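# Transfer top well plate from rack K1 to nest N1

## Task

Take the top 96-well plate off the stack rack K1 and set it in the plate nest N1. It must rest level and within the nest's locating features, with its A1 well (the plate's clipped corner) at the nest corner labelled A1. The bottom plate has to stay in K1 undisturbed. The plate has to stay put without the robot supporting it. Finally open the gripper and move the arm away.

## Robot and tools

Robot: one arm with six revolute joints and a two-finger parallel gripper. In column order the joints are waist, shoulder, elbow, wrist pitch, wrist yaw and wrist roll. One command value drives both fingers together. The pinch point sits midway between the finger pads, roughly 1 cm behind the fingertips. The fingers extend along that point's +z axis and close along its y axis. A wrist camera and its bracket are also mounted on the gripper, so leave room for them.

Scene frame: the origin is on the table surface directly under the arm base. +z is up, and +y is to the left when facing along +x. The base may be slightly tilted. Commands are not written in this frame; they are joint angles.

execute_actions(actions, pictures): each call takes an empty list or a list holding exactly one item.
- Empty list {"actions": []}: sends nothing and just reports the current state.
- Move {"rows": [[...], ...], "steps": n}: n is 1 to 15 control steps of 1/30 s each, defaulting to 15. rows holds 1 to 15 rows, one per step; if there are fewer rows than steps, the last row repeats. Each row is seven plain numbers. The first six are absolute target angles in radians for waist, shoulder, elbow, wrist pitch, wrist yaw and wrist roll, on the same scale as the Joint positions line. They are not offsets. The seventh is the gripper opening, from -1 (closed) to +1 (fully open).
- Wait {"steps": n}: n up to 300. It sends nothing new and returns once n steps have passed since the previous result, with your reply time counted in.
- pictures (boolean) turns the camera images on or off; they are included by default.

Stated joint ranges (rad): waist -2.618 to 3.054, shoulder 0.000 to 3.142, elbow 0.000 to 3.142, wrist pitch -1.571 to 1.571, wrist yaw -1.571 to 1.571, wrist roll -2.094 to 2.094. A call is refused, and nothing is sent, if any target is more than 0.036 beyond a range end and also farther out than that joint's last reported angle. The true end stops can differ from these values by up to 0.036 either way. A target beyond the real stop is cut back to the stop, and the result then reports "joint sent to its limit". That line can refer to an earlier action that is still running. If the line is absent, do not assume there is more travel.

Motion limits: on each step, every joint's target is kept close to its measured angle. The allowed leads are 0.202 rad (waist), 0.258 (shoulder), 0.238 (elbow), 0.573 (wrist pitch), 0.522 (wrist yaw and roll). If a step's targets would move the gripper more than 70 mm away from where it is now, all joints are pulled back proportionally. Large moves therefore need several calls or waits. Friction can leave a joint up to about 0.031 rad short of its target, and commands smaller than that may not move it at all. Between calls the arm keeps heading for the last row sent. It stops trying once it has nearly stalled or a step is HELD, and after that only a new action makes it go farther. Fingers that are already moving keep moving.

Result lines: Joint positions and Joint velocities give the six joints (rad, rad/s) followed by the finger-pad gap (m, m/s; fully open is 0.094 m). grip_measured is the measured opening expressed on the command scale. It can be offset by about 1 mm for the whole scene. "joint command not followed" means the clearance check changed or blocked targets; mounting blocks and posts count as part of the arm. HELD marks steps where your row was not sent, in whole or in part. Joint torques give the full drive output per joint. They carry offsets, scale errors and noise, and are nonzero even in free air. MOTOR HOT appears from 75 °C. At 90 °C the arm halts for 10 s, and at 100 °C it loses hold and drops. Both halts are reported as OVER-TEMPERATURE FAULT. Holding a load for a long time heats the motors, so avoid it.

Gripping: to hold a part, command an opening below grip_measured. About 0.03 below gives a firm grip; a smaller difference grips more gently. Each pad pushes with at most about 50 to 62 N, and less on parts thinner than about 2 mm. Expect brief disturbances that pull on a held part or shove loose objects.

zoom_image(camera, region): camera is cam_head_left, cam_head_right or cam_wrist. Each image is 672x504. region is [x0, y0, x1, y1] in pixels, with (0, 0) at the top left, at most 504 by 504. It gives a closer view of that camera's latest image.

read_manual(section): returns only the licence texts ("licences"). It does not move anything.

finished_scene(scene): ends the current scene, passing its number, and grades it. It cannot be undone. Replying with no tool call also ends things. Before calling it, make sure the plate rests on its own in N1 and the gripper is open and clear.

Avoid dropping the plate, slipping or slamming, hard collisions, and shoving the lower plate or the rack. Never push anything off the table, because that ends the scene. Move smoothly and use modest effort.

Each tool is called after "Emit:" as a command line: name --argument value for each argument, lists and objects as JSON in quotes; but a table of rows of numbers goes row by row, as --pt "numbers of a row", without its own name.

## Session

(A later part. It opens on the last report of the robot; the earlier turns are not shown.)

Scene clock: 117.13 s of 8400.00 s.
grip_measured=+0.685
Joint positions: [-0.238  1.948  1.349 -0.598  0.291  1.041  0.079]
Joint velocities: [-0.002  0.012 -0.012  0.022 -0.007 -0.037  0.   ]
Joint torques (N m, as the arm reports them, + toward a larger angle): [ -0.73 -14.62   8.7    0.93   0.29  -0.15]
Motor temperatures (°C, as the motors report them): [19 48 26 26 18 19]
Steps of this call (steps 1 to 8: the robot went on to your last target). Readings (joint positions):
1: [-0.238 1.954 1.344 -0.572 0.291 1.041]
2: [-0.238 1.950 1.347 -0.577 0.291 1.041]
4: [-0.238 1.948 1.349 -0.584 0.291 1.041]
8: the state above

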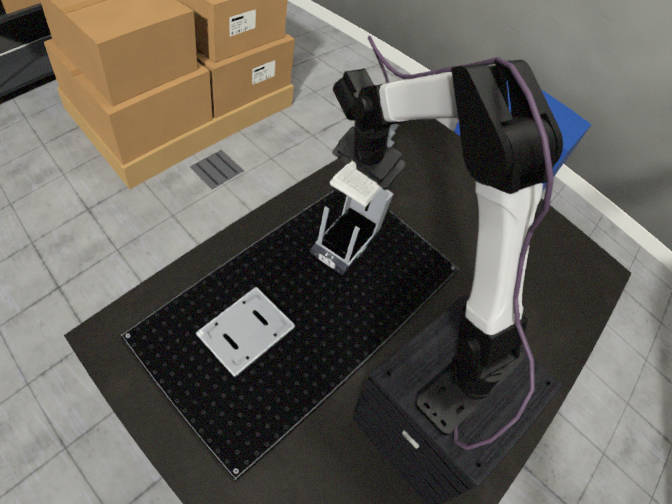

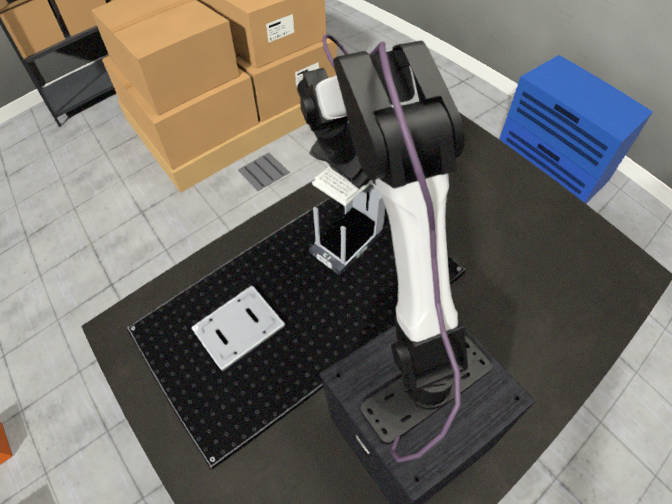

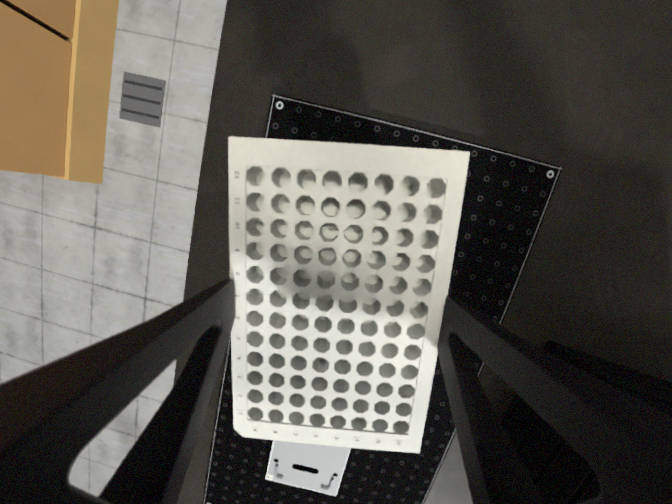

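Emit:
execute_actions --actions '[{"rows":[[-0.235,1.935,1.378,-0.61,0.295,1.04,0.66],[-0.22,1.94,1.382,-0.617,0.297,1.055,0.66],[-0.205,1.945,1.387,-0.627,0.3,1.075,0.66],[-0.185,1.95,1.393,-0.64,0.303,1.1,0.66],[-0.16,1.953,1.4,-0.655,0.307,1.13,0.66],[-0.13,1.956,1.409,-0.673,0.312,1.165,0.66],[-0.1,1.96,1.418,-0.692,0.317,1.2,0.66],[-0.065,1.965,1.428,-0.712,0.322,1.24,0.66],[-0.03,1.97,1.438,-0.733,0.328,1.285,0.66],[0.005,1.976,1.449,-0.754,0.334,1.33,0.66],[0.04,1.983,1.46,-0.775,0.34,1.375,0.66],[0.075,1.991,1.471,-0.796,0.346,1.42,0.66],[0.11,2.0,1.482,-0.817,0.352,1.46,0.66],[0.145,2.01,1.493,-0.838,0.358,1.5,0.66],[0.18,2.02,1.504,-0.859,0.364,1.545,0.66]]}]' --pictures false

Emit:
execute_actions --actions '[{"rows":[[0.215,2.031,1.515,-0.879,0.37,1.59,0.66],[0.25,2.043,1.526,-0.898,0.376,1.63,0.66],[0.285,2.056,1.537,-0.916,0.382,1.67,0.66],[0.32,2.07,1.548,-0.933,0.388,1.71,0.66],[0.355,2.085,1.558,-0.949,0.393,1.75,0.66],[0.39,2.1,1.568,-0.964,0.398,1.79,0.66],[0.425,2.116,1.578,-0.978,0.403,1.83,0.66],[0.46,2.133,1.588,-0.99,0.408,1.87,0.66],[0.49,2.15,1.597,-0.998,0.413,1.91,0.66],[0.52,2.168,1.605,-1.002,0.418,1.945,0.66],[0.545,2.186,1.612,-1.002,0.422,1.975,0.66],[0.567,2.205,1.618,-0.998,0.426,2.0,0.66],[0.585,2.224,1.623,-0.99,0.429,2.02,0.66],[0.6,2.244,1.627,-0.978,0.431,2.037,0.66],[0.61,2.265,1.63,-0.963,0.432,2.05,0.66]]}]' --pictures false

Emit:
execute_actions --actions '[{"rows":[[0.613,2.286,1.63,-0.945,0.432,2.055,0.66],[0.614,2.307,1.63,-0.926,0.432,2.06,0.66],[0.614,2.328,1.63,-0.907,0.432,2.06,0.66],[0.614,2.349,1.63,-0.888,0.432,2.06,0.66],[0.614,2.37,1.63,-0.869,0.432,2.06,0.66],[0.614,2.39,1.63,-0.85,0.432,2.06,0.66],[0.614,2.41,1.63,-0.832,0.432,2.06,0.66],[0.614,2.428,1.63,-0.815,0.432,2.06,0.66],[0.614,2.445,1.63,-0.8,0.432,2.06,0.66],[0.614,2.46,1.63,-0.787,0.432,2.06,0.66],[0.614,2.472,1.63,-0.777,0.432,2.06,0.66],[0.614,2.482,1.63,-0.769,0.432,2.06,0.66],[0.614,2.489,1.63,-0.764,0.432,2.06,0.66],[0.614,2.493,1.63,-0.761,0.432,2.06,0.66],[0.614,2.495,1.63,-0.76,0.432,2.06,0.66]]}]' --pictures false

Emit:
execute_actions --actions '[{"steps":12}]'

Scene clock: 130.63 s of 8400.00 s.
grip_measured=+0.685
Joint positions: [ 0.116  1.997  1.459 -0.767  0.333  1.371  0.079]
Joint velocities: [ 1.013  0.252  0.305 -0.549  0.154  1.136  0.   ]
Joint torques (N m, as the arm reports them, + toward a larger angle): [  0.68 -12.65   8.46   0.48   0.35   0.02]
Motor temperatures (°C, as the motors report them): [20 48 28 26 18 19]
Steps of this call (steps 1 to 30: the robot went on to your last target; steps 31 to 90: nothing new was sent; then 10.00 s passed at rest; steps 91 to 105: all 15 steps of this action). Readings (joint positions):
91: [-0.238 1.948 1.349 -0.606 0.291 1.041]
92: [-0.237 1.948 1.349 -0.608 0.291 1.042]
94: [-0.229 1.948 1.350 -0.616 0.294 1.054]
98: [-0.147 1.955 1.379 -0.659 0.308 1.128]
105: the state above

Scene clock: 131.13 s of 8400.00 s.
grip_measured=+0.685
Joint positions: [ 0.625  2.239  1.599 -0.918  0.312  1.934  0.079]
Joint velocities: [ 0.882  0.686  0.159  0.52  -0.608  0.74   0.   ]
Joint torques (N m, as the arm reports them, + toward a larger angle): [ -4.11 -16.13   7.57  -1.39   2.75   0.01]
Motor temperatures (°C, as the motors report them): [20 48 28 26 18 19]
Steps of this call (steps 1 to 15: all 15 steps of this action). Readings (joint positions):
1: [0.152 2.007 1.470 -0.786 0.338 1.411]
2: [0.186 2.017 1.481 -0.805 0.343 1.452]
4: [0.254 2.042 1.502 -0.843 0.354 1.533]
8: [0.390 2.100 1.544 -0.911 0.376 1.693]
15: the state above

Scene clock: 131.63 s of 8400.00 s.
grip_measured=+0.685
Joint positions: [ 0.606  2.495  1.608 -0.792  0.411  2.046  0.079]
Joint velocities: [-0.007  0.193  0.002  0.139 -0.037 -0.051 -0.   ]
Joint torques (N m, as the arm reports them, + toward a larger angle): [  1.5  -16.55   6.5   -0.12   0.37   0.02]
Motor temperatures (°C, as the motors report them): [20 48 28 26 18 19]
Steps of this call (steps 1 to 15: all 15 steps of this action). Readings (joint positions):
1: [0.653 2.263 1.603 -0.900 0.296 1.956]
2: [0.673 2.286 1.606 -0.881 0.282 1.974]
4: [0.689 2.328 1.608 -0.857 0.291 2.002]
8: [0.633 2.395 1.608 -0.850 0.367 2.031]
15: the state above

Scene clock: 132.03 s of 8400.00 s.
grip_measured=+0.685
Joint positions: [ 0.606  2.503  1.608 -0.767  0.42   2.05   0.079]
Joint velocities: [-0.002  0.002 -0.012 -0.022  0.037 -0.066 -0.001]
Joint torques (N m, as the arm reports them, + toward a larger angle): [  1.5  -16.08   6.49  -0.09   0.39   0.01]
Motor temperatures (°C, as the motors report them): [20 48 28 26 18 19]
Steps of this call (steps 1 to 12: the robot went on to your last target). Readings (joint positions):
1: [0.606 2.501 1.608 -0.787 0.413 2.047]
2: [0.606 2.503 1.608 -0.784 0.414 2.048]
4: [0.606 2.503 1.608 -0.778 0.416 2.049]
8: [0.606 2.503 1.608 -0.770 0.419 2.050]
12: the state above

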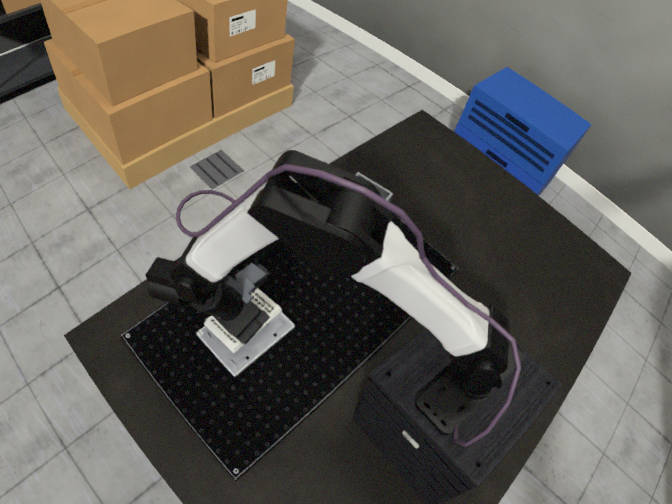

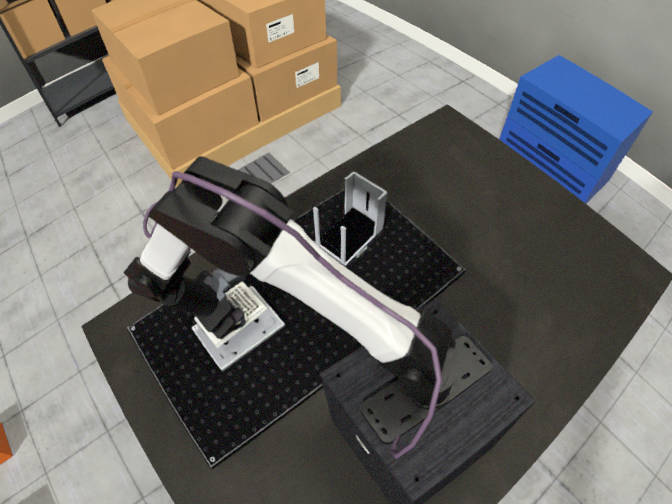

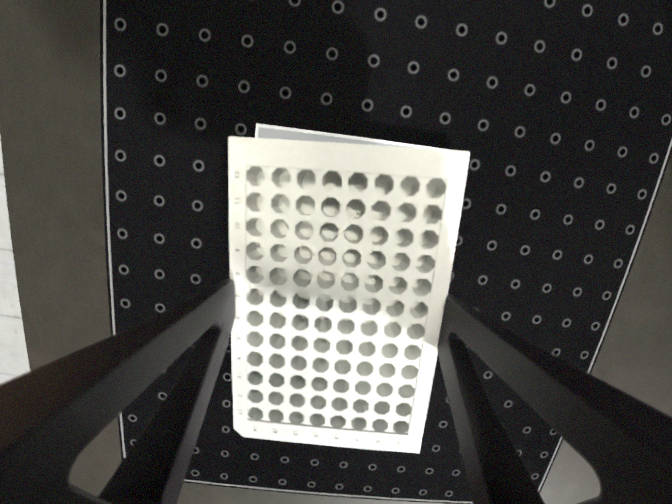

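Emit:
execute_actions --actions '[{"rows":[[0.616,2.49,1.605,-0.75,0.435,2.064,0.66],[0.618,2.485,1.585,-0.735,0.438,2.068,0.66],[0.62,2.482,1.572,-0.72,0.441,2.072,0.66],[0.621,2.48,1.559,-0.704,0.444,2.076,0.66],[0.622,2.478,1.546,-0.688,0.447,2.08,0.66],[0.623,2.476,1.533,-0.672,0.45,2.084,0.66],[0.624,2.474,1.52,-0.656,0.453,2.088,0.66],[0.625,2.472,1.507,-0.64,0.456,2.092,0.66],[0.626,2.47,1.494,-0.624,0.458,2.096,0.66],[0.627,2.469,1.482,-0.608,0.46,2.1,0.66],[0.628,2.468,1.471,-0.594,0.46,2.103,0.66],[0.628,2.467,1.461,-0.582,0.46,2.103,0.66],[0.628,2.466,1.453,-0.574,0.46,2.103,0.66],[0.628,2.465,1.448,-0.57,0.46,2.103,0.66],[0.628,2.465,1.445,-0.568,0.46,2.103,0.66]]}]' --pictures false

Emit:
execute_actions --actions '[{"steps":14}]'

Scene clock: 147.93 s of 8400.00 s.
grip_measured=+0.685
Joint positions: [ 0.617  2.496  1.473 -0.614  0.445  2.073  0.079]
Joint velocities: [ 0.007 -0.007 -0.168  0.227  0.066 -0.037 -0.   ]
Joint torques (N m, as the arm reports them, + toward a larger angle): [  1.64 -17.67   2.72   0.03   0.43   0.  ]
Motor temperatures (°C, as the motors report them): [20 50 28 25 18 19]
joint sent to its limit — the command would take joint 6 (wrist roll) past its upper limit, so that joint was sent only as far as its limit.
Steps of this call (steps 1 to 30: the robot went on to your last target; steps 31 to 90: nothing new was sent; then 12.40 s passed at rest; steps 91 to 105: all 15 steps of this action). Readings (joint positions):
91: [0.606 2.503 1.608 -0.765 0.422 2.051]
92: [0.606 2.503 1.608 -0.762 0.423 2.053]
94: [0.606 2.502 1.600 -0.743 0.426 2.057]
98: [0.608 2.498 1.553 -0.695 0.436 2.067]
105: the state above

Scene clock: 148.40 s of 8400.00 s.
grip_measured=+0.685
Joint positions: [ 0.617  2.496  1.465 -0.576  0.449  2.075  0.079]
Joint velocities: [ 0.002  0.002  0.007 -0.037  0.007 -0.007  0.001]
Joint torques (N m, as the arm reports them, + toward a larger angle): [  1.75 -17.66   2.43   0.03   0.4    0.01]
Motor temperatures (°C, as the motors report them): [20 50 28 25 18 19]
joint sent to its limit — the command would take joint 6 (wrist roll) past its upper limit, so that joint was sent only as far as its limit.
Steps of this call (steps 1 to 14: the robot went on to your last target). Readings (joint positions):
1: [0.617 2.496 1.468 -0.608 0.446 2.074]
2: [0.617 2.496 1.466 -0.603 0.446 2.074]
4: [0.617 2.496 1.465 -0.594 0.447 2.074]
8: [0.617 2.496 1.465 -0.581 0.448 2.074]
14: the state above

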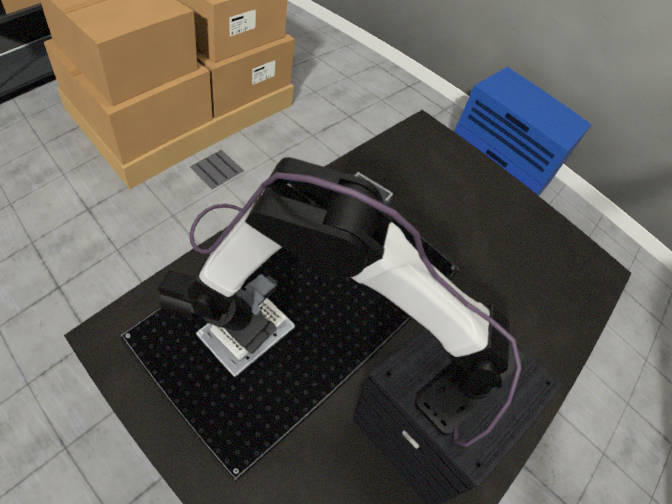

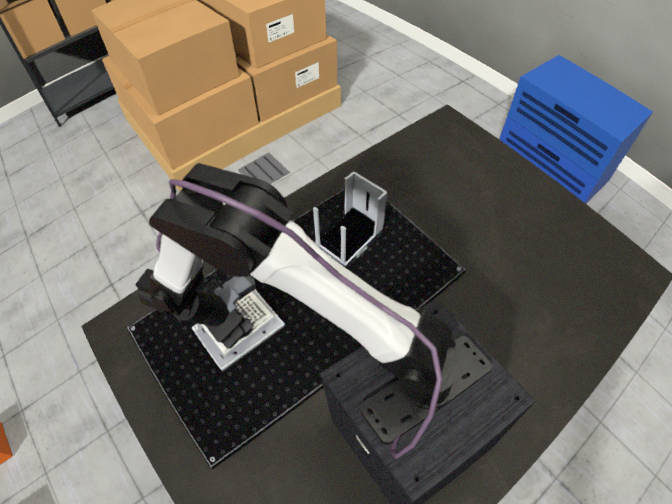

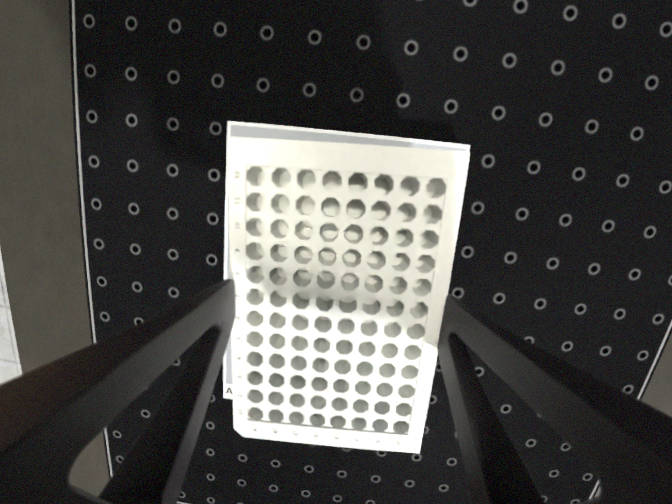

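Emit:
execute_actions --actions '[{"rows":[[0.618,2.465,1.445,-0.568,0.445,2.082,0.66],[0.608,2.465,1.445,-0.568,0.435,2.082,0.66],[0.602,2.465,1.445,-0.568,0.425,2.082,0.66],[0.598,2.465,1.445,-0.568,0.415,2.082,0.66],[0.594,2.465,1.445,-0.568,0.405,2.082,0.66],[0.59,2.465,1.445,-0.568,0.395,2.082,0.66],[0.586,2.465,1.445,-0.568,0.387,2.082,0.66],[0.582,2.465,1.445,-0.568,0.381,2.082,0.66],[0.579,2.465,1.445,-0.568,0.378,2.082,0.66]]}]' --pictures false

Emit:
execute_actions --actions '[{"steps":8}]'

Scene clock: 161.07 s of 8400.00 s.
grip_measured=+0.685
Joint positions: [ 0.586  2.496  1.465 -0.574  0.386  2.075  0.079]
Joint velocities: [-0.002  0.002 -0.002 -0.007 -0.11  -0.007  0.001]
Joint torques (N m, as the arm reports them, + toward a larger angle): [  0.59 -17.74   2.44   0.05   0.2   -0.01]
Motor temperatures (°C, as the motors report them): [20 53 26 24 18 19]
joint sent to its limit — the command would take joint 6 (wrist roll) past its upper limit, so that joint was sent only as far as its limit.
Steps of this call (steps 1 to 30: the robot went on to your last target; steps 31 to 90: nothing new was sent; then 9.17 s passed at rest; steps 91 to 105: all 15 steps of this action). Readings (joint positions):
91: [0.617 2.496 1.465 -0.575 0.449 2.075]
92: [0.617 2.496 1.465 -0.575 0.446 2.075]
94: [0.616 2.496 1.465 -0.575 0.437 2.075]
98: [0.604 2.496 1.465 -0.574 0.409 2.075]
105: the state above

Scene clock: 161.33 s of 8400.00 s.
grip_measured=+0.685
Joint positions: [ 0.586  2.496  1.465 -0.574  0.379  2.075  0.079]
Joint velocities: [ 0.007 -0.002  0.007  0.051  0.066  0.007 -0.   ]
Joint torques (N m, as the arm reports them, + toward a larger angle): [  0.4  -17.73   2.45   0.03   0.2   -0.01]
Motor temperatures (°C, as the motors report them): [20 53 26 24 18 19]
Steps of this call (steps 1 to 8: the robot went on to your last target). Readings (joint positions):
1: [0.586 2.496 1.465 -0.574 0.384 2.075]
2: [0.586 2.496 1.465 -0.574 0.383 2.075]
4: [0.586 2.496 1.465 -0.574 0.381 2.075]
8: the state above

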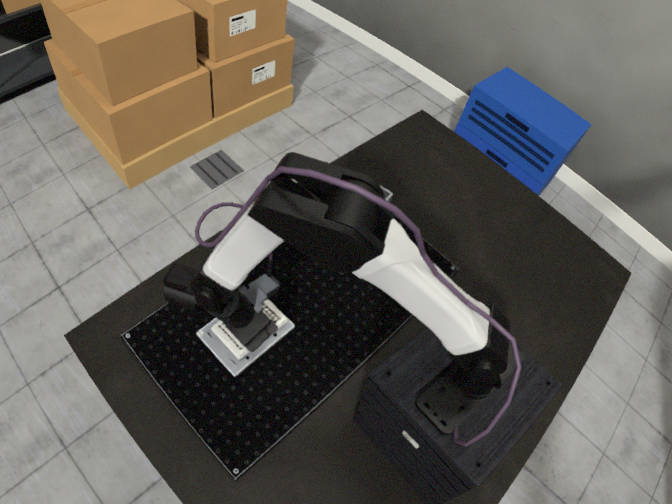

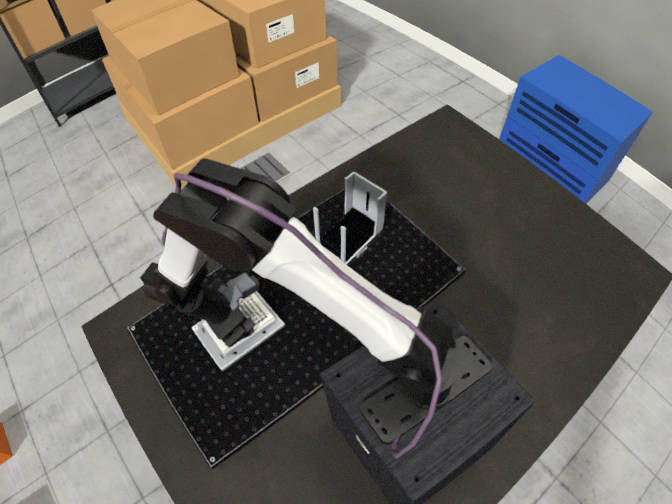

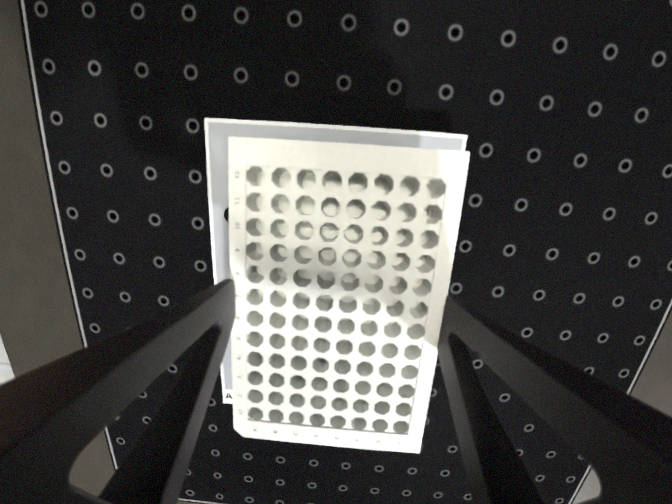

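Emit:
execute_actions --actions '[{"rows":[[0.579,2.47,1.47,-0.572,0.378,2.08,0.66],[0.579,2.478,1.49,-0.575,0.378,2.08,0.66],[0.579,2.485,1.5,-0.578,0.378,2.08,0.66],[0.579,2.491,1.508,-0.58,0.378,2.08,0.66],[0.579,2.497,1.516,-0.582,0.378,2.08,0.66],[0.579,2.503,1.524,-0.584,0.378,2.08,0.66],[0.579,2.509,1.531,-0.586,0.378,2.08,0.66],[0.579,2.515,1.536,-0.588,0.378,2.08,0.66],[0.579,2.52,1.539,-0.589,0.378,2.08,0.66],[0.579,2.523,1.54,-0.59,0.378,2.08,0.66]]}]' --pictures false

Emit:
execute_actions --actions '[{"steps":6}]'

Scene clock: 170.63 s of 8400.00 s.
grip_measured=+0.685
Joint positions: [ 0.586  2.517  1.512 -0.581  0.378  2.075  0.079]
Joint velocities: [ 0.002  0.046 -0.007 -0.051  0.066 -0.007  0.   ]
Joint torques (N m, as the arm reports them, + toward a larger angle): [  0.49 -14.68   6.58  -0.1    0.22  -0.02]
Motor temperatures (°C, as the motors report them): [20 55 25 24 18 19]
Steps of this call (steps 1 to 15: the robot went on to your last target; steps 16 to 90: nothing new was sent; then 5.80 s passed at rest; steps 91 to 105: all 15 steps of this action). Readings (joint positions):
91: [0.586 2.496 1.465 -0.574 0.378 2.075]
92: [0.586 2.496 1.465 -0.574 0.378 2.075]
94: [0.586 2.496 1.465 -0.574 0.378 2.075]
98: [0.586 2.504 1.493 -0.581 0.378 2.075]
105: the state above

Scene clock: 170.83 s of 8400.00 s.
grip_measured=+0.685
Joint positions: [ 0.586  2.52   1.512 -0.582  0.378  2.075  0.079]
Joint velocities: [-0.007 -0.022 -0.012 -0.051  0.022 -0.051  0.001]
Joint torques (N m, as the arm reports them, + toward a larger angle): [  0.47 -14.71   6.48  -0.14   0.24  -0.02]
Motor temperatures (°C, as the motors report them): [20 55 25 24 18 19]
Steps of this call (steps 1 to 6: the robot went on to your last target). Readings (joint positions):
1: [0.586 2.519 1.512 -0.581 0.378 2.075]
2: [0.586 2.519 1.512 -0.581 0.378 2.075]
4: [0.586 2.520 1.512 -0.582 0.378 2.075]
6: the state above

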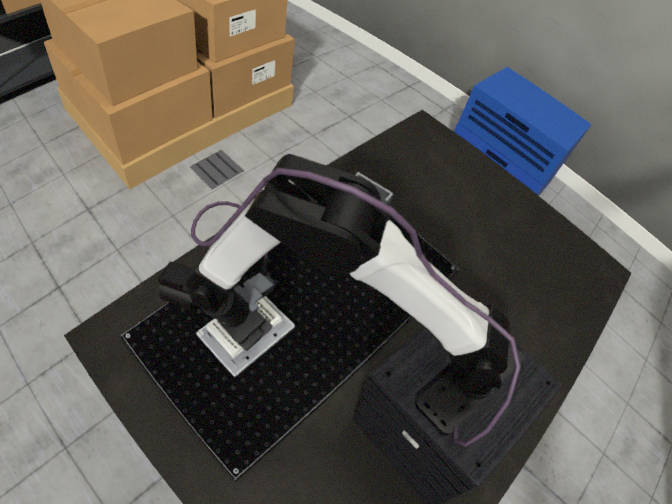

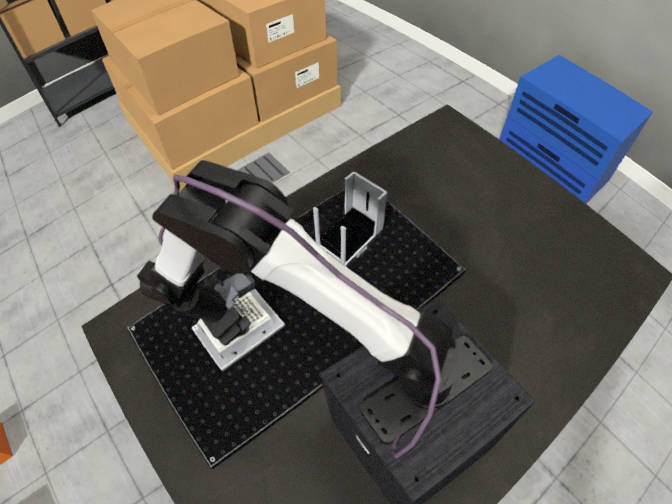

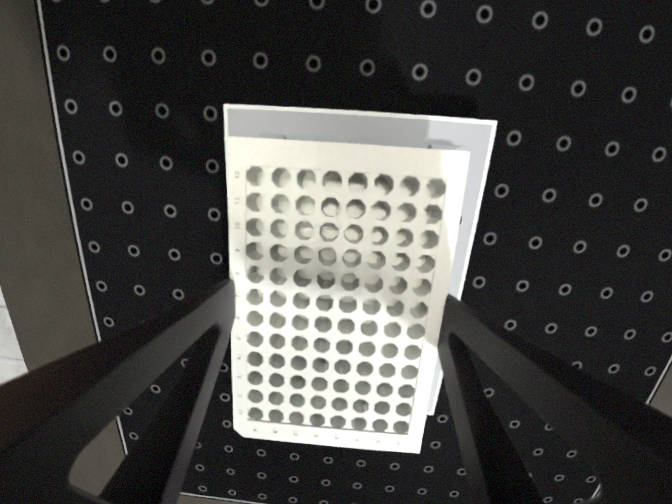

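Emit:
execute_actions --actions '[{"rows":[[0.579,2.526,1.54,-0.59,0.378,2.08,0.66],[0.579,2.529,1.54,-0.59,0.378,2.08,0.66],[0.579,2.532,1.54,-0.591,0.378,2.08,0.66],[0.579,2.535,1.54,-0.592,0.378,2.08,0.66]]}]' --pictures false

Emit:
execute_actions --actions '[{"steps":5}]'

Emit:
zoom_image --camera "cam_wrist" --region '[180,70,520,470]'

Scene clock: 175.73 s of 8400.00 s.
grip_measured=+0.685
Joint positions: [ 0.586  2.533  1.512 -0.583  0.378  2.075  0.079]
Joint velocities: [-0.002  0.017  0.007  0.007 -0.051  0.051 -0.   ]
Joint torques (N m, as the arm reports them, + toward a larger angle): [  0.48 -14.68   6.52  -0.16   0.23  -0.01]
Motor temperatures (°C, as the motors report them): [20 54 26 24 18 19]
Steps of this call (steps 1 to 15: the robot went on to your last target; steps 16 to 90: nothing new was sent; then 1.40 s passed at rest; steps 91 to 105: all 15 steps of this action). Readings (joint positions):
91: [0.586 2.520 1.512 -0.582 0.378 2.075]
92: [0.586 2.520 1.512 -0.582 0.378 2.075]
94: [0.586 2.521 1.512 -0.582 0.378 2.075]
98: [0.586 2.529 1.512 -0.582 0.378 2.075]
105: the state above

Scene clock: 175.90 s of 8400.00 s.
grip_measured=+0.685
Joint positions: [ 0.586  2.533  1.512 -0.583  0.378  2.075  0.079]
Joint velocities: [ 0.007 -0.002 -0.012  0.007 -0.022  0.022 -0.   ]
Joint torques (N m, as the arm reports them, + toward a larger angle): [  0.51 -14.73   6.4   -0.15   0.23  -0.02]
Motor temperatures (°C, as the motors report them): [20 54 26 24 18 19]
Steps of this call (steps 1 to 5: the robot went on to your last target). Readings (joint positions):
1: [0.586 2.533 1.512 -0.583 0.378 2.075]
2: [0.586 2.533 1.512 -0.583 0.378 2.075]
4: [0.586 2.533 1.512 -0.583 0.378 2.075]
5: the state above

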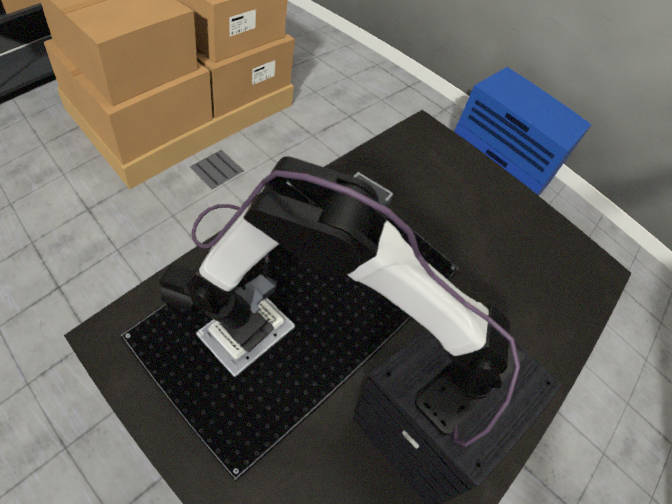

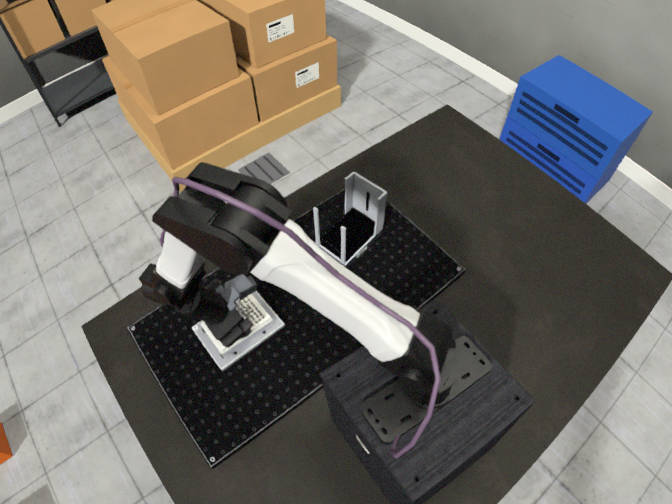

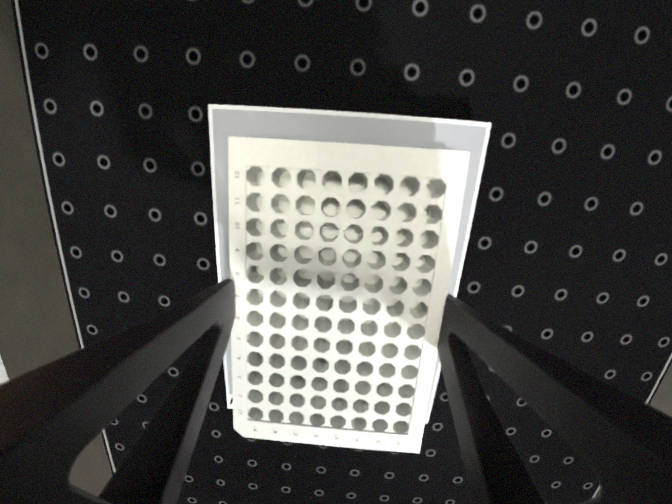

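Region (180, 70, 520, 470) of cam_wrist's 672x504 image, scaled by 1.260, with more detail than that image has; it fills the left 428 columns of this view, and the rest is white.

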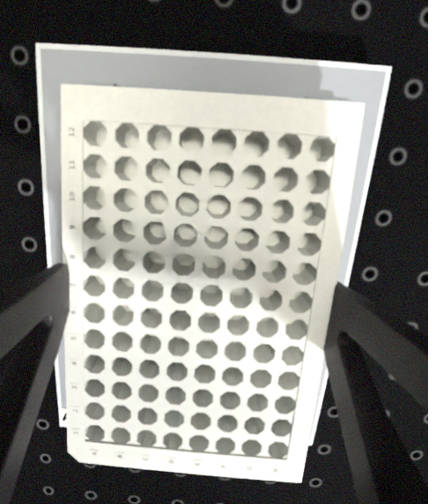

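Emit:
execute_actions --actions '[{"rows":[[0.579,2.535,1.54,-0.58,0.378,2.08,0.66],[0.579,2.535,1.54,-0.572,0.378,2.08,0.66],[0.579,2.537,1.54,-0.567,0.378,2.08,0.66],[0.579,2.539,1.54,-0.563,0.378,2.08,0.66],[0.579,2.541,1.54,-0.56,0.378,2.08,0.66],[0.579,2.543,1.54,-0.558,0.378,2.08,0.66],[0.579,2.545,1.54,-0.558,0.378,2.08,0.66]]}]' --pictures false

Emit:
execute_actions --actions '[{"steps":8}]'

Emit:
zoom_image --camera "cam_wrist" --region '[180,70,520,270]'

Scene clock: 181.17 s of 8400.00 s.
grip_measured=+0.685
Joint positions: [ 0.586  2.533  1.512 -0.566  0.378  2.075  0.079]
Joint velocities: [ 0.007 -0.017 -0.002 -0.022  0.022  0.037  0.001]
Joint torques (N m, as the arm reports them, + toward a larger angle): [  0.5  -13.72   6.46   0.07   0.22  -0.03]
Motor temperatures (°C, as the motors report them): [20 54 26 24 18 19]
Steps of this call (steps 1 to 15: the robot went on to your last target; steps 16 to 90: nothing new was sent; then 1.77 s passed at rest; steps 91 to 105: all 15 steps of this action). Readings (joint positions):
91: [0.586 2.533 1.512 -0.583 0.378 2.075]
92: [0.586 2.533 1.512 -0.583 0.378 2.075]
94: [0.586 2.533 1.512 -0.580 0.378 2.075]
98: [0.586 2.533 1.512 -0.571 0.378 2.075]
105: the state above

Scene clock: 181.43 s of 8400.00 s.
grip_measured=+0.685
Joint positions: [ 0.586  2.533  1.512 -0.565  0.378  2.075  0.079]
Joint velocities: [-0.002  0.007  0.002 -0.051 -0.081 -0.022  0.   ]
Joint torques (N m, as the arm reports them, + toward a larger angle): [  0.5  -13.74   6.52   0.09   0.23  -0.02]
Motor temperatures (°C, as the motors report them): [20 54 26 24 18 19]
Steps of this call (steps 1 to 8: the robot went on to your last target). Readings (joint positions):
1: [0.586 2.533 1.512 -0.566 0.378 2.075]
2: [0.586 2.533 1.512 -0.565 0.378 2.075]
4: [0.586 2.533 1.512 -0.565 0.378 2.075]
8: the state above

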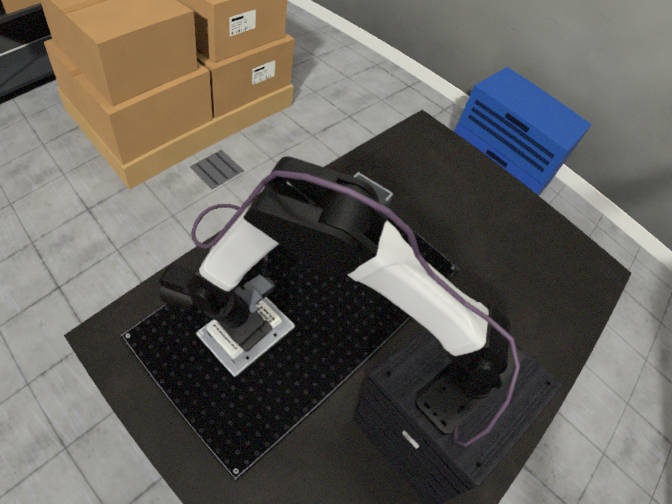

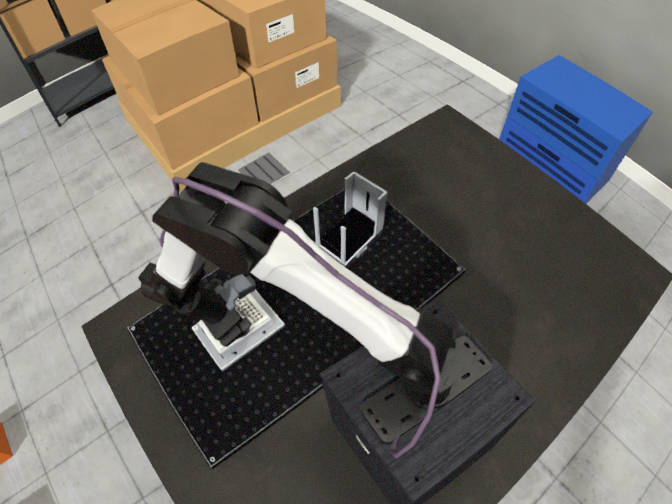

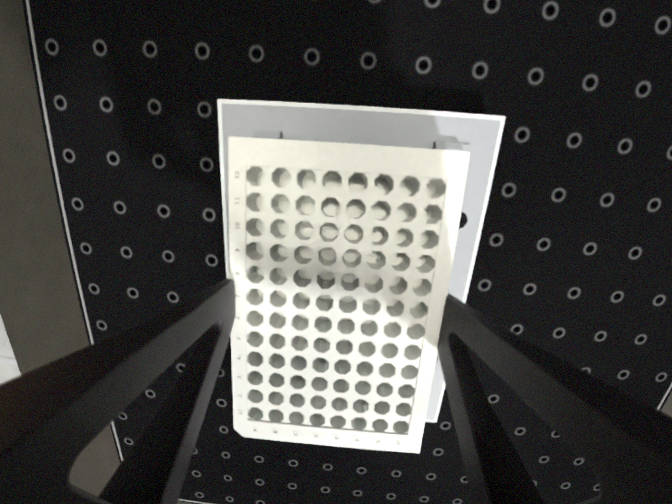

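Region (180, 70, 520, 270) of cam_wrist's 672x504 image, scaled by 1.482, with more detail than that image has; it fills the top 296 rows of this view, and the rest is white.

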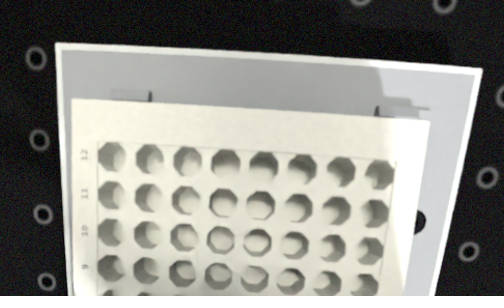

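Emit:
execute_actions --actions '[{"rows":[[0.59,2.545,1.54,-0.558,0.378,2.08,0.66],[0.598,2.545,1.54,-0.558,0.378,2.08,0.66],[0.602,2.545,1.54,-0.558,0.378,2.08,0.66],[0.602,2.547,1.54,-0.558,0.378,2.08,0.66],[0.602,2.549,1.54,-0.558,0.378,2.08,0.66],[0.602,2.55,1.54,-0.558,0.378,2.08,0.66],[0.602,2.546,1.54,-0.558,0.378,2.08,0.66]]}]' --pictures false

Emit:
execute_actions --actions '[{"steps":8}]'

Emit:
zoom_image --camera "cam_wrist" --region '[180,70,520,270]'

Scene clock: 190.57 s of 8400.00 s.
grip_measured=+0.685
Joint positions: [ 0.586  2.544  1.512 -0.563  0.378  2.075  0.079]
Joint velocities: [ 0.012 -0.007 -0.007 -0.051 -0.022  0.051  0.   ]
Joint torques (N m, as the arm reports them, + toward a larger angle): [  2.14 -14.72   6.37   0.03   0.23  -0.02]
Motor temperatures (°C, as the motors report them): [20 52 26 24 18 19]
Steps of this call (steps 1 to 15: the robot went on to your last target; steps 16 to 90: nothing new was sent; then 5.63 s passed at rest; steps 91 to 105: all 15 steps of this action). Readings (joint positions):
91: [0.586 2.533 1.512 -0.565 0.378 2.075]
92: [0.586 2.533 1.512 -0.565 0.378 2.075]
94: [0.586 2.534 1.512 -0.565 0.378 2.075]
98: [0.586 2.542 1.512 -0.563 0.378 2.075]
105: the state above

Scene clock: 190.83 s of 8400.00 s.
grip_measured=+0.685
Joint positions: [ 0.586  2.544  1.512 -0.563  0.378  2.075  0.079]
Joint velocities: [-0.007  0.007  0.017  0.037 -0.022 -0.007  0.   ]
Joint torques (N m, as the arm reports them, + toward a larger angle): [  2.13 -14.8    6.4    0.05   0.22  -0.03]
Motor temperatures (°C, as the motors report them): [20 52 26 24 18 19]
Steps of this call (steps 1 to 8: the robot went on to your last target). Readings (joint positions):
1: [0.586 2.544 1.512 -0.563 0.378 2.075]
2: [0.586 2.544 1.512 -0.563 0.378 2.075]
4: [0.586 2.544 1.512 -0.563 0.378 2.075]
8: the state above

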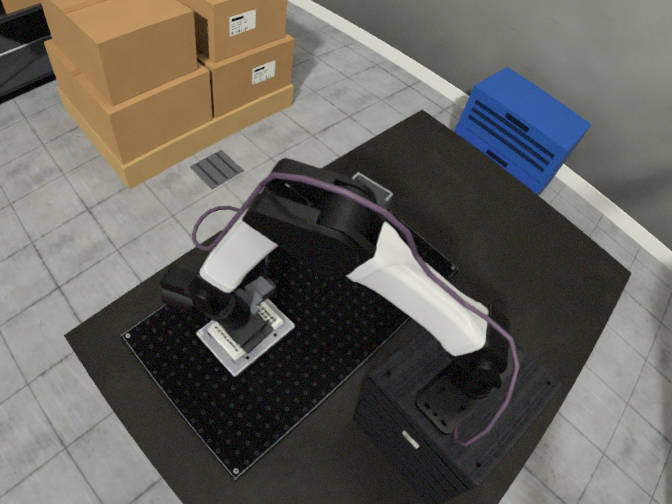

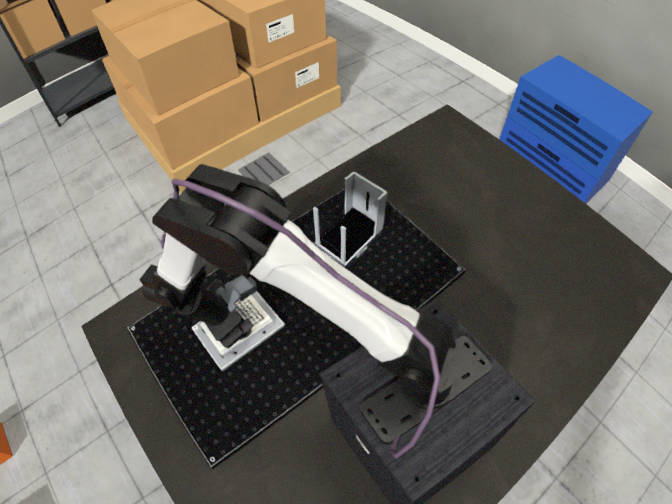

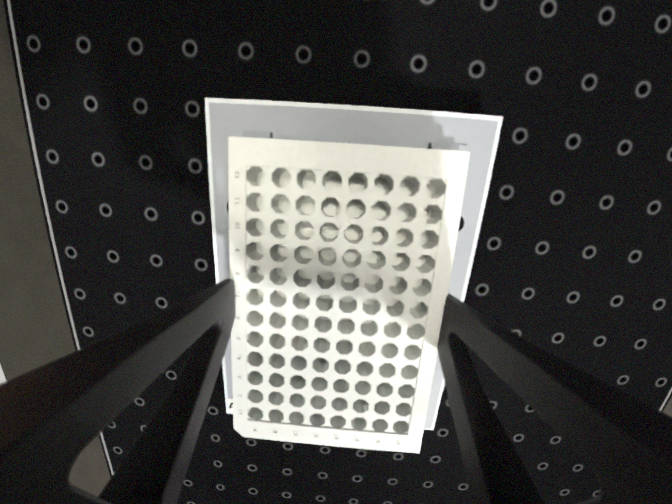

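Region (180, 70, 520, 270) of cam_wrist's 672x504 image, scaled by 1.482, with more detail than that image has; it fills the top 296 rows of this view, and the rest is white.

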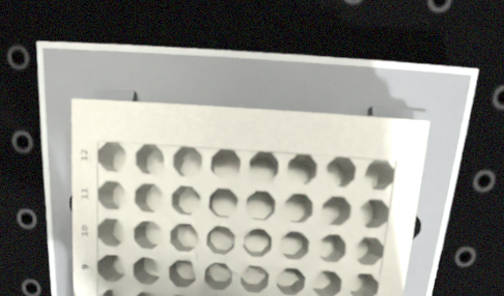

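Emit:
execute_actions --actions '[{"rows":[[0.604,2.546,1.54,-0.558,0.378,2.08,0.66],[0.606,2.546,1.54,-0.558,0.378,2.08,0.66],[0.607,2.546,1.54,-0.558,0.378,2.08,0.66],[0.602,2.546,1.54,-0.558,0.378,2.08,0.66]],"steps":12}]'

Scene clock: 195.10 s of 8400.00 s.
grip_measured=+0.685
Joint positions: [ 0.592  2.544  1.512 -0.563  0.378  2.075  0.079]
Joint velocities: [-0.012  0.007  0.012 -0.037  0.037 -0.007 -0.001]
Joint torques (N m, as the arm reports them, + toward a larger angle): [  1.72 -14.75   6.43   0.04   0.23  -0.02]
Motor temperatures (°C, as the motors report them): [20 52 27 24 18 19]
Steps of this call (steps 1 to 15: the robot went on to your last target; steps 16 to 90: nothing new was sent; then 0.87 s passed at rest; steps 91 to 102: all 12 steps of this action). Readings (joint positions):
91: [0.587 2.544 1.512 -0.563 0.378 2.075]
92: [0.587 2.544 1.512 -0.563 0.378 2.075]
94: [0.590 2.544 1.512 -0.563 0.378 2.075]
98: [0.592 2.544 1.512 -0.563 0.378 2.075]
102: the state above

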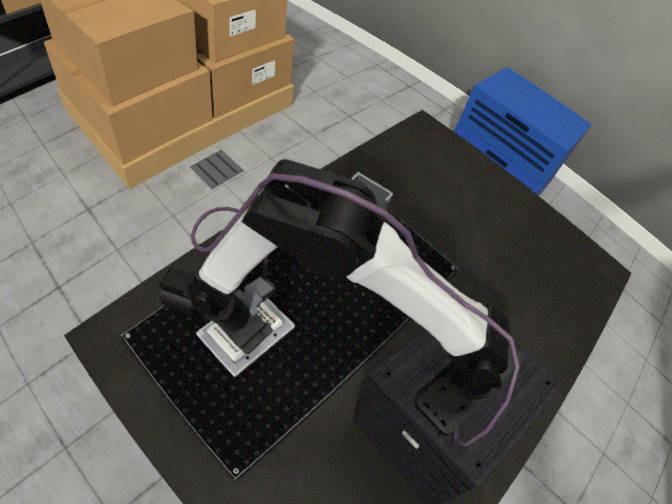

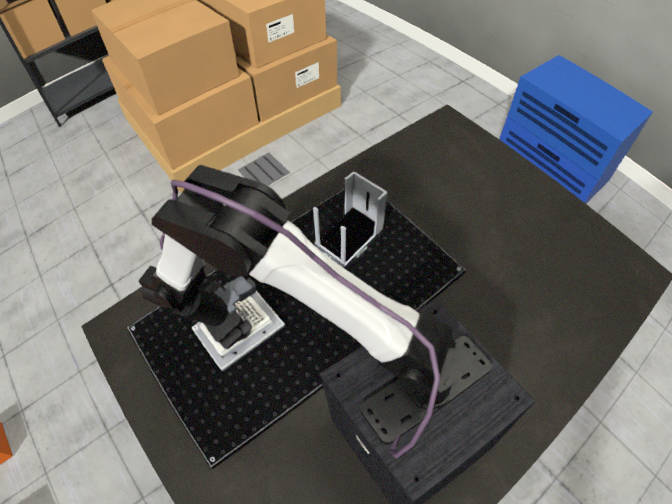

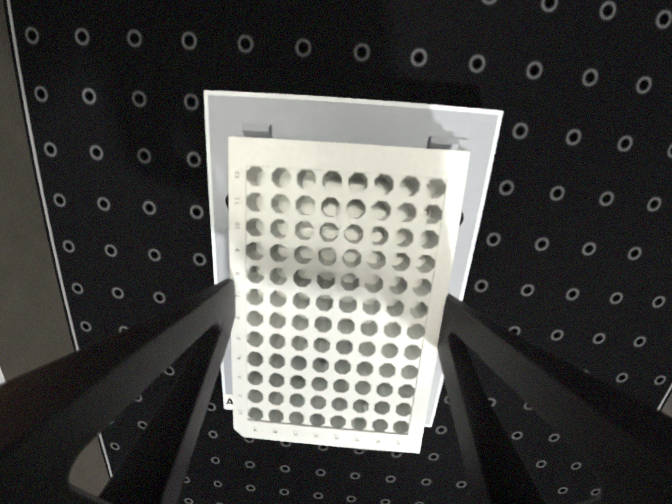

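Emit:
execute_actions --actions '[{"rows":[[0.598,2.553,1.54,-0.557,0.378,2.08,0.66],[0.595,2.558,1.54,-0.553,0.378,2.08,0.66],[0.595,2.56,1.54,-0.549,0.378,2.08,0.66],[0.595,2.56,1.54,-0.546,0.378,2.08,0.66],[0.595,2.556,1.54,-0.545,0.378,2.08,0.66]],"steps":15}]'

Emit:
zoom_image --camera "cam_wrist" --region '[180,70,520,270]'

Scene clock: 198.83 s of 8400.00 s.
grip_measured=+0.685
Joint positions: [ 0.592  2.554  1.512 -0.552  0.378  2.075  0.079]
Joint velocities: [-0.002 -0.012  0.017 -0.007  0.066  0.007  0.   ]
Joint torques (N m, as the arm reports them, + toward a larger angle): [  1.21 -14.75   6.4    0.06   0.22  -0.02]
Motor temperatures (°C, as the motors report them): [20 52 27 24 18 19]
Steps of this call (steps 1 to 15: the robot went on to your last target; steps 16 to 90: nothing new was sent; then 0.23 s passed at rest; steps 91 to 105: all 15 steps of this action). Readings (joint positions):
91: [0.592 2.544 1.512 -0.563 0.378 2.075]
92: [0.592 2.545 1.512 -0.563 0.378 2.075]
94: [0.592 2.549 1.512 -0.559 0.378 2.075]
98: [0.592 2.554 1.512 -0.556 0.378 2.075]
105: the state above

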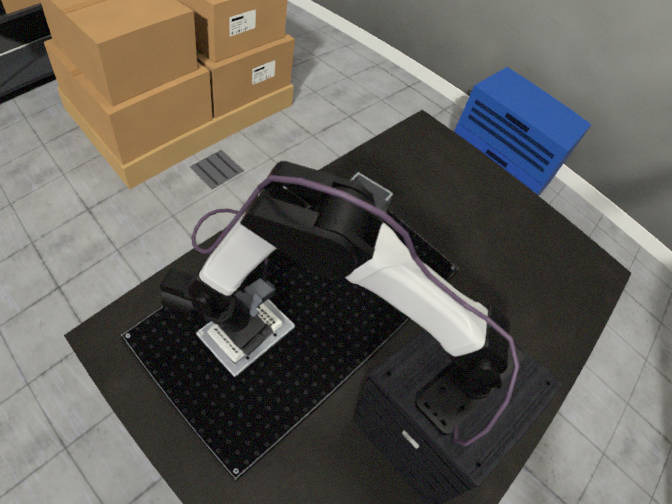

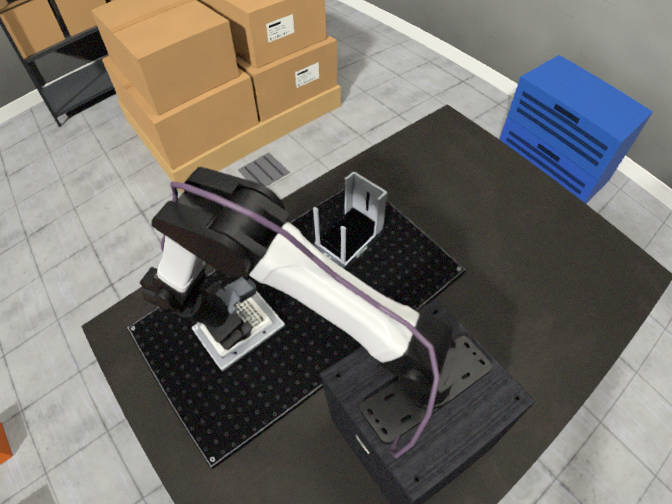

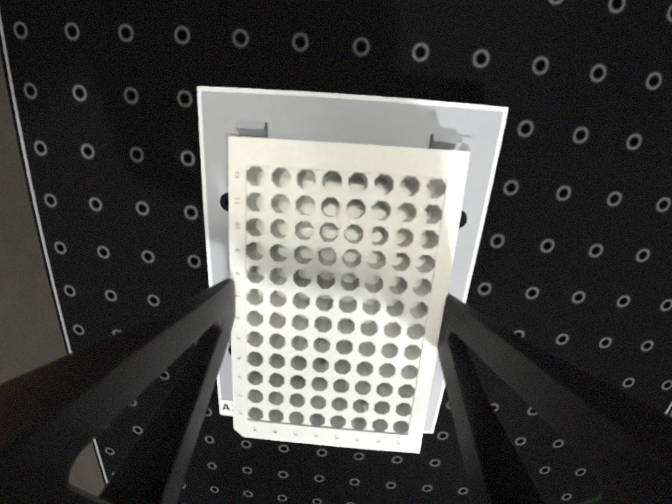

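Region (180, 70, 520, 270) of cam_wrist's 672x504 image, scaled by 1.482, with more detail than that image has; it fills the top 296 rows of this view, and the rest is white.

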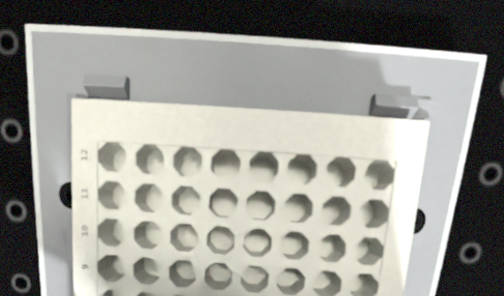

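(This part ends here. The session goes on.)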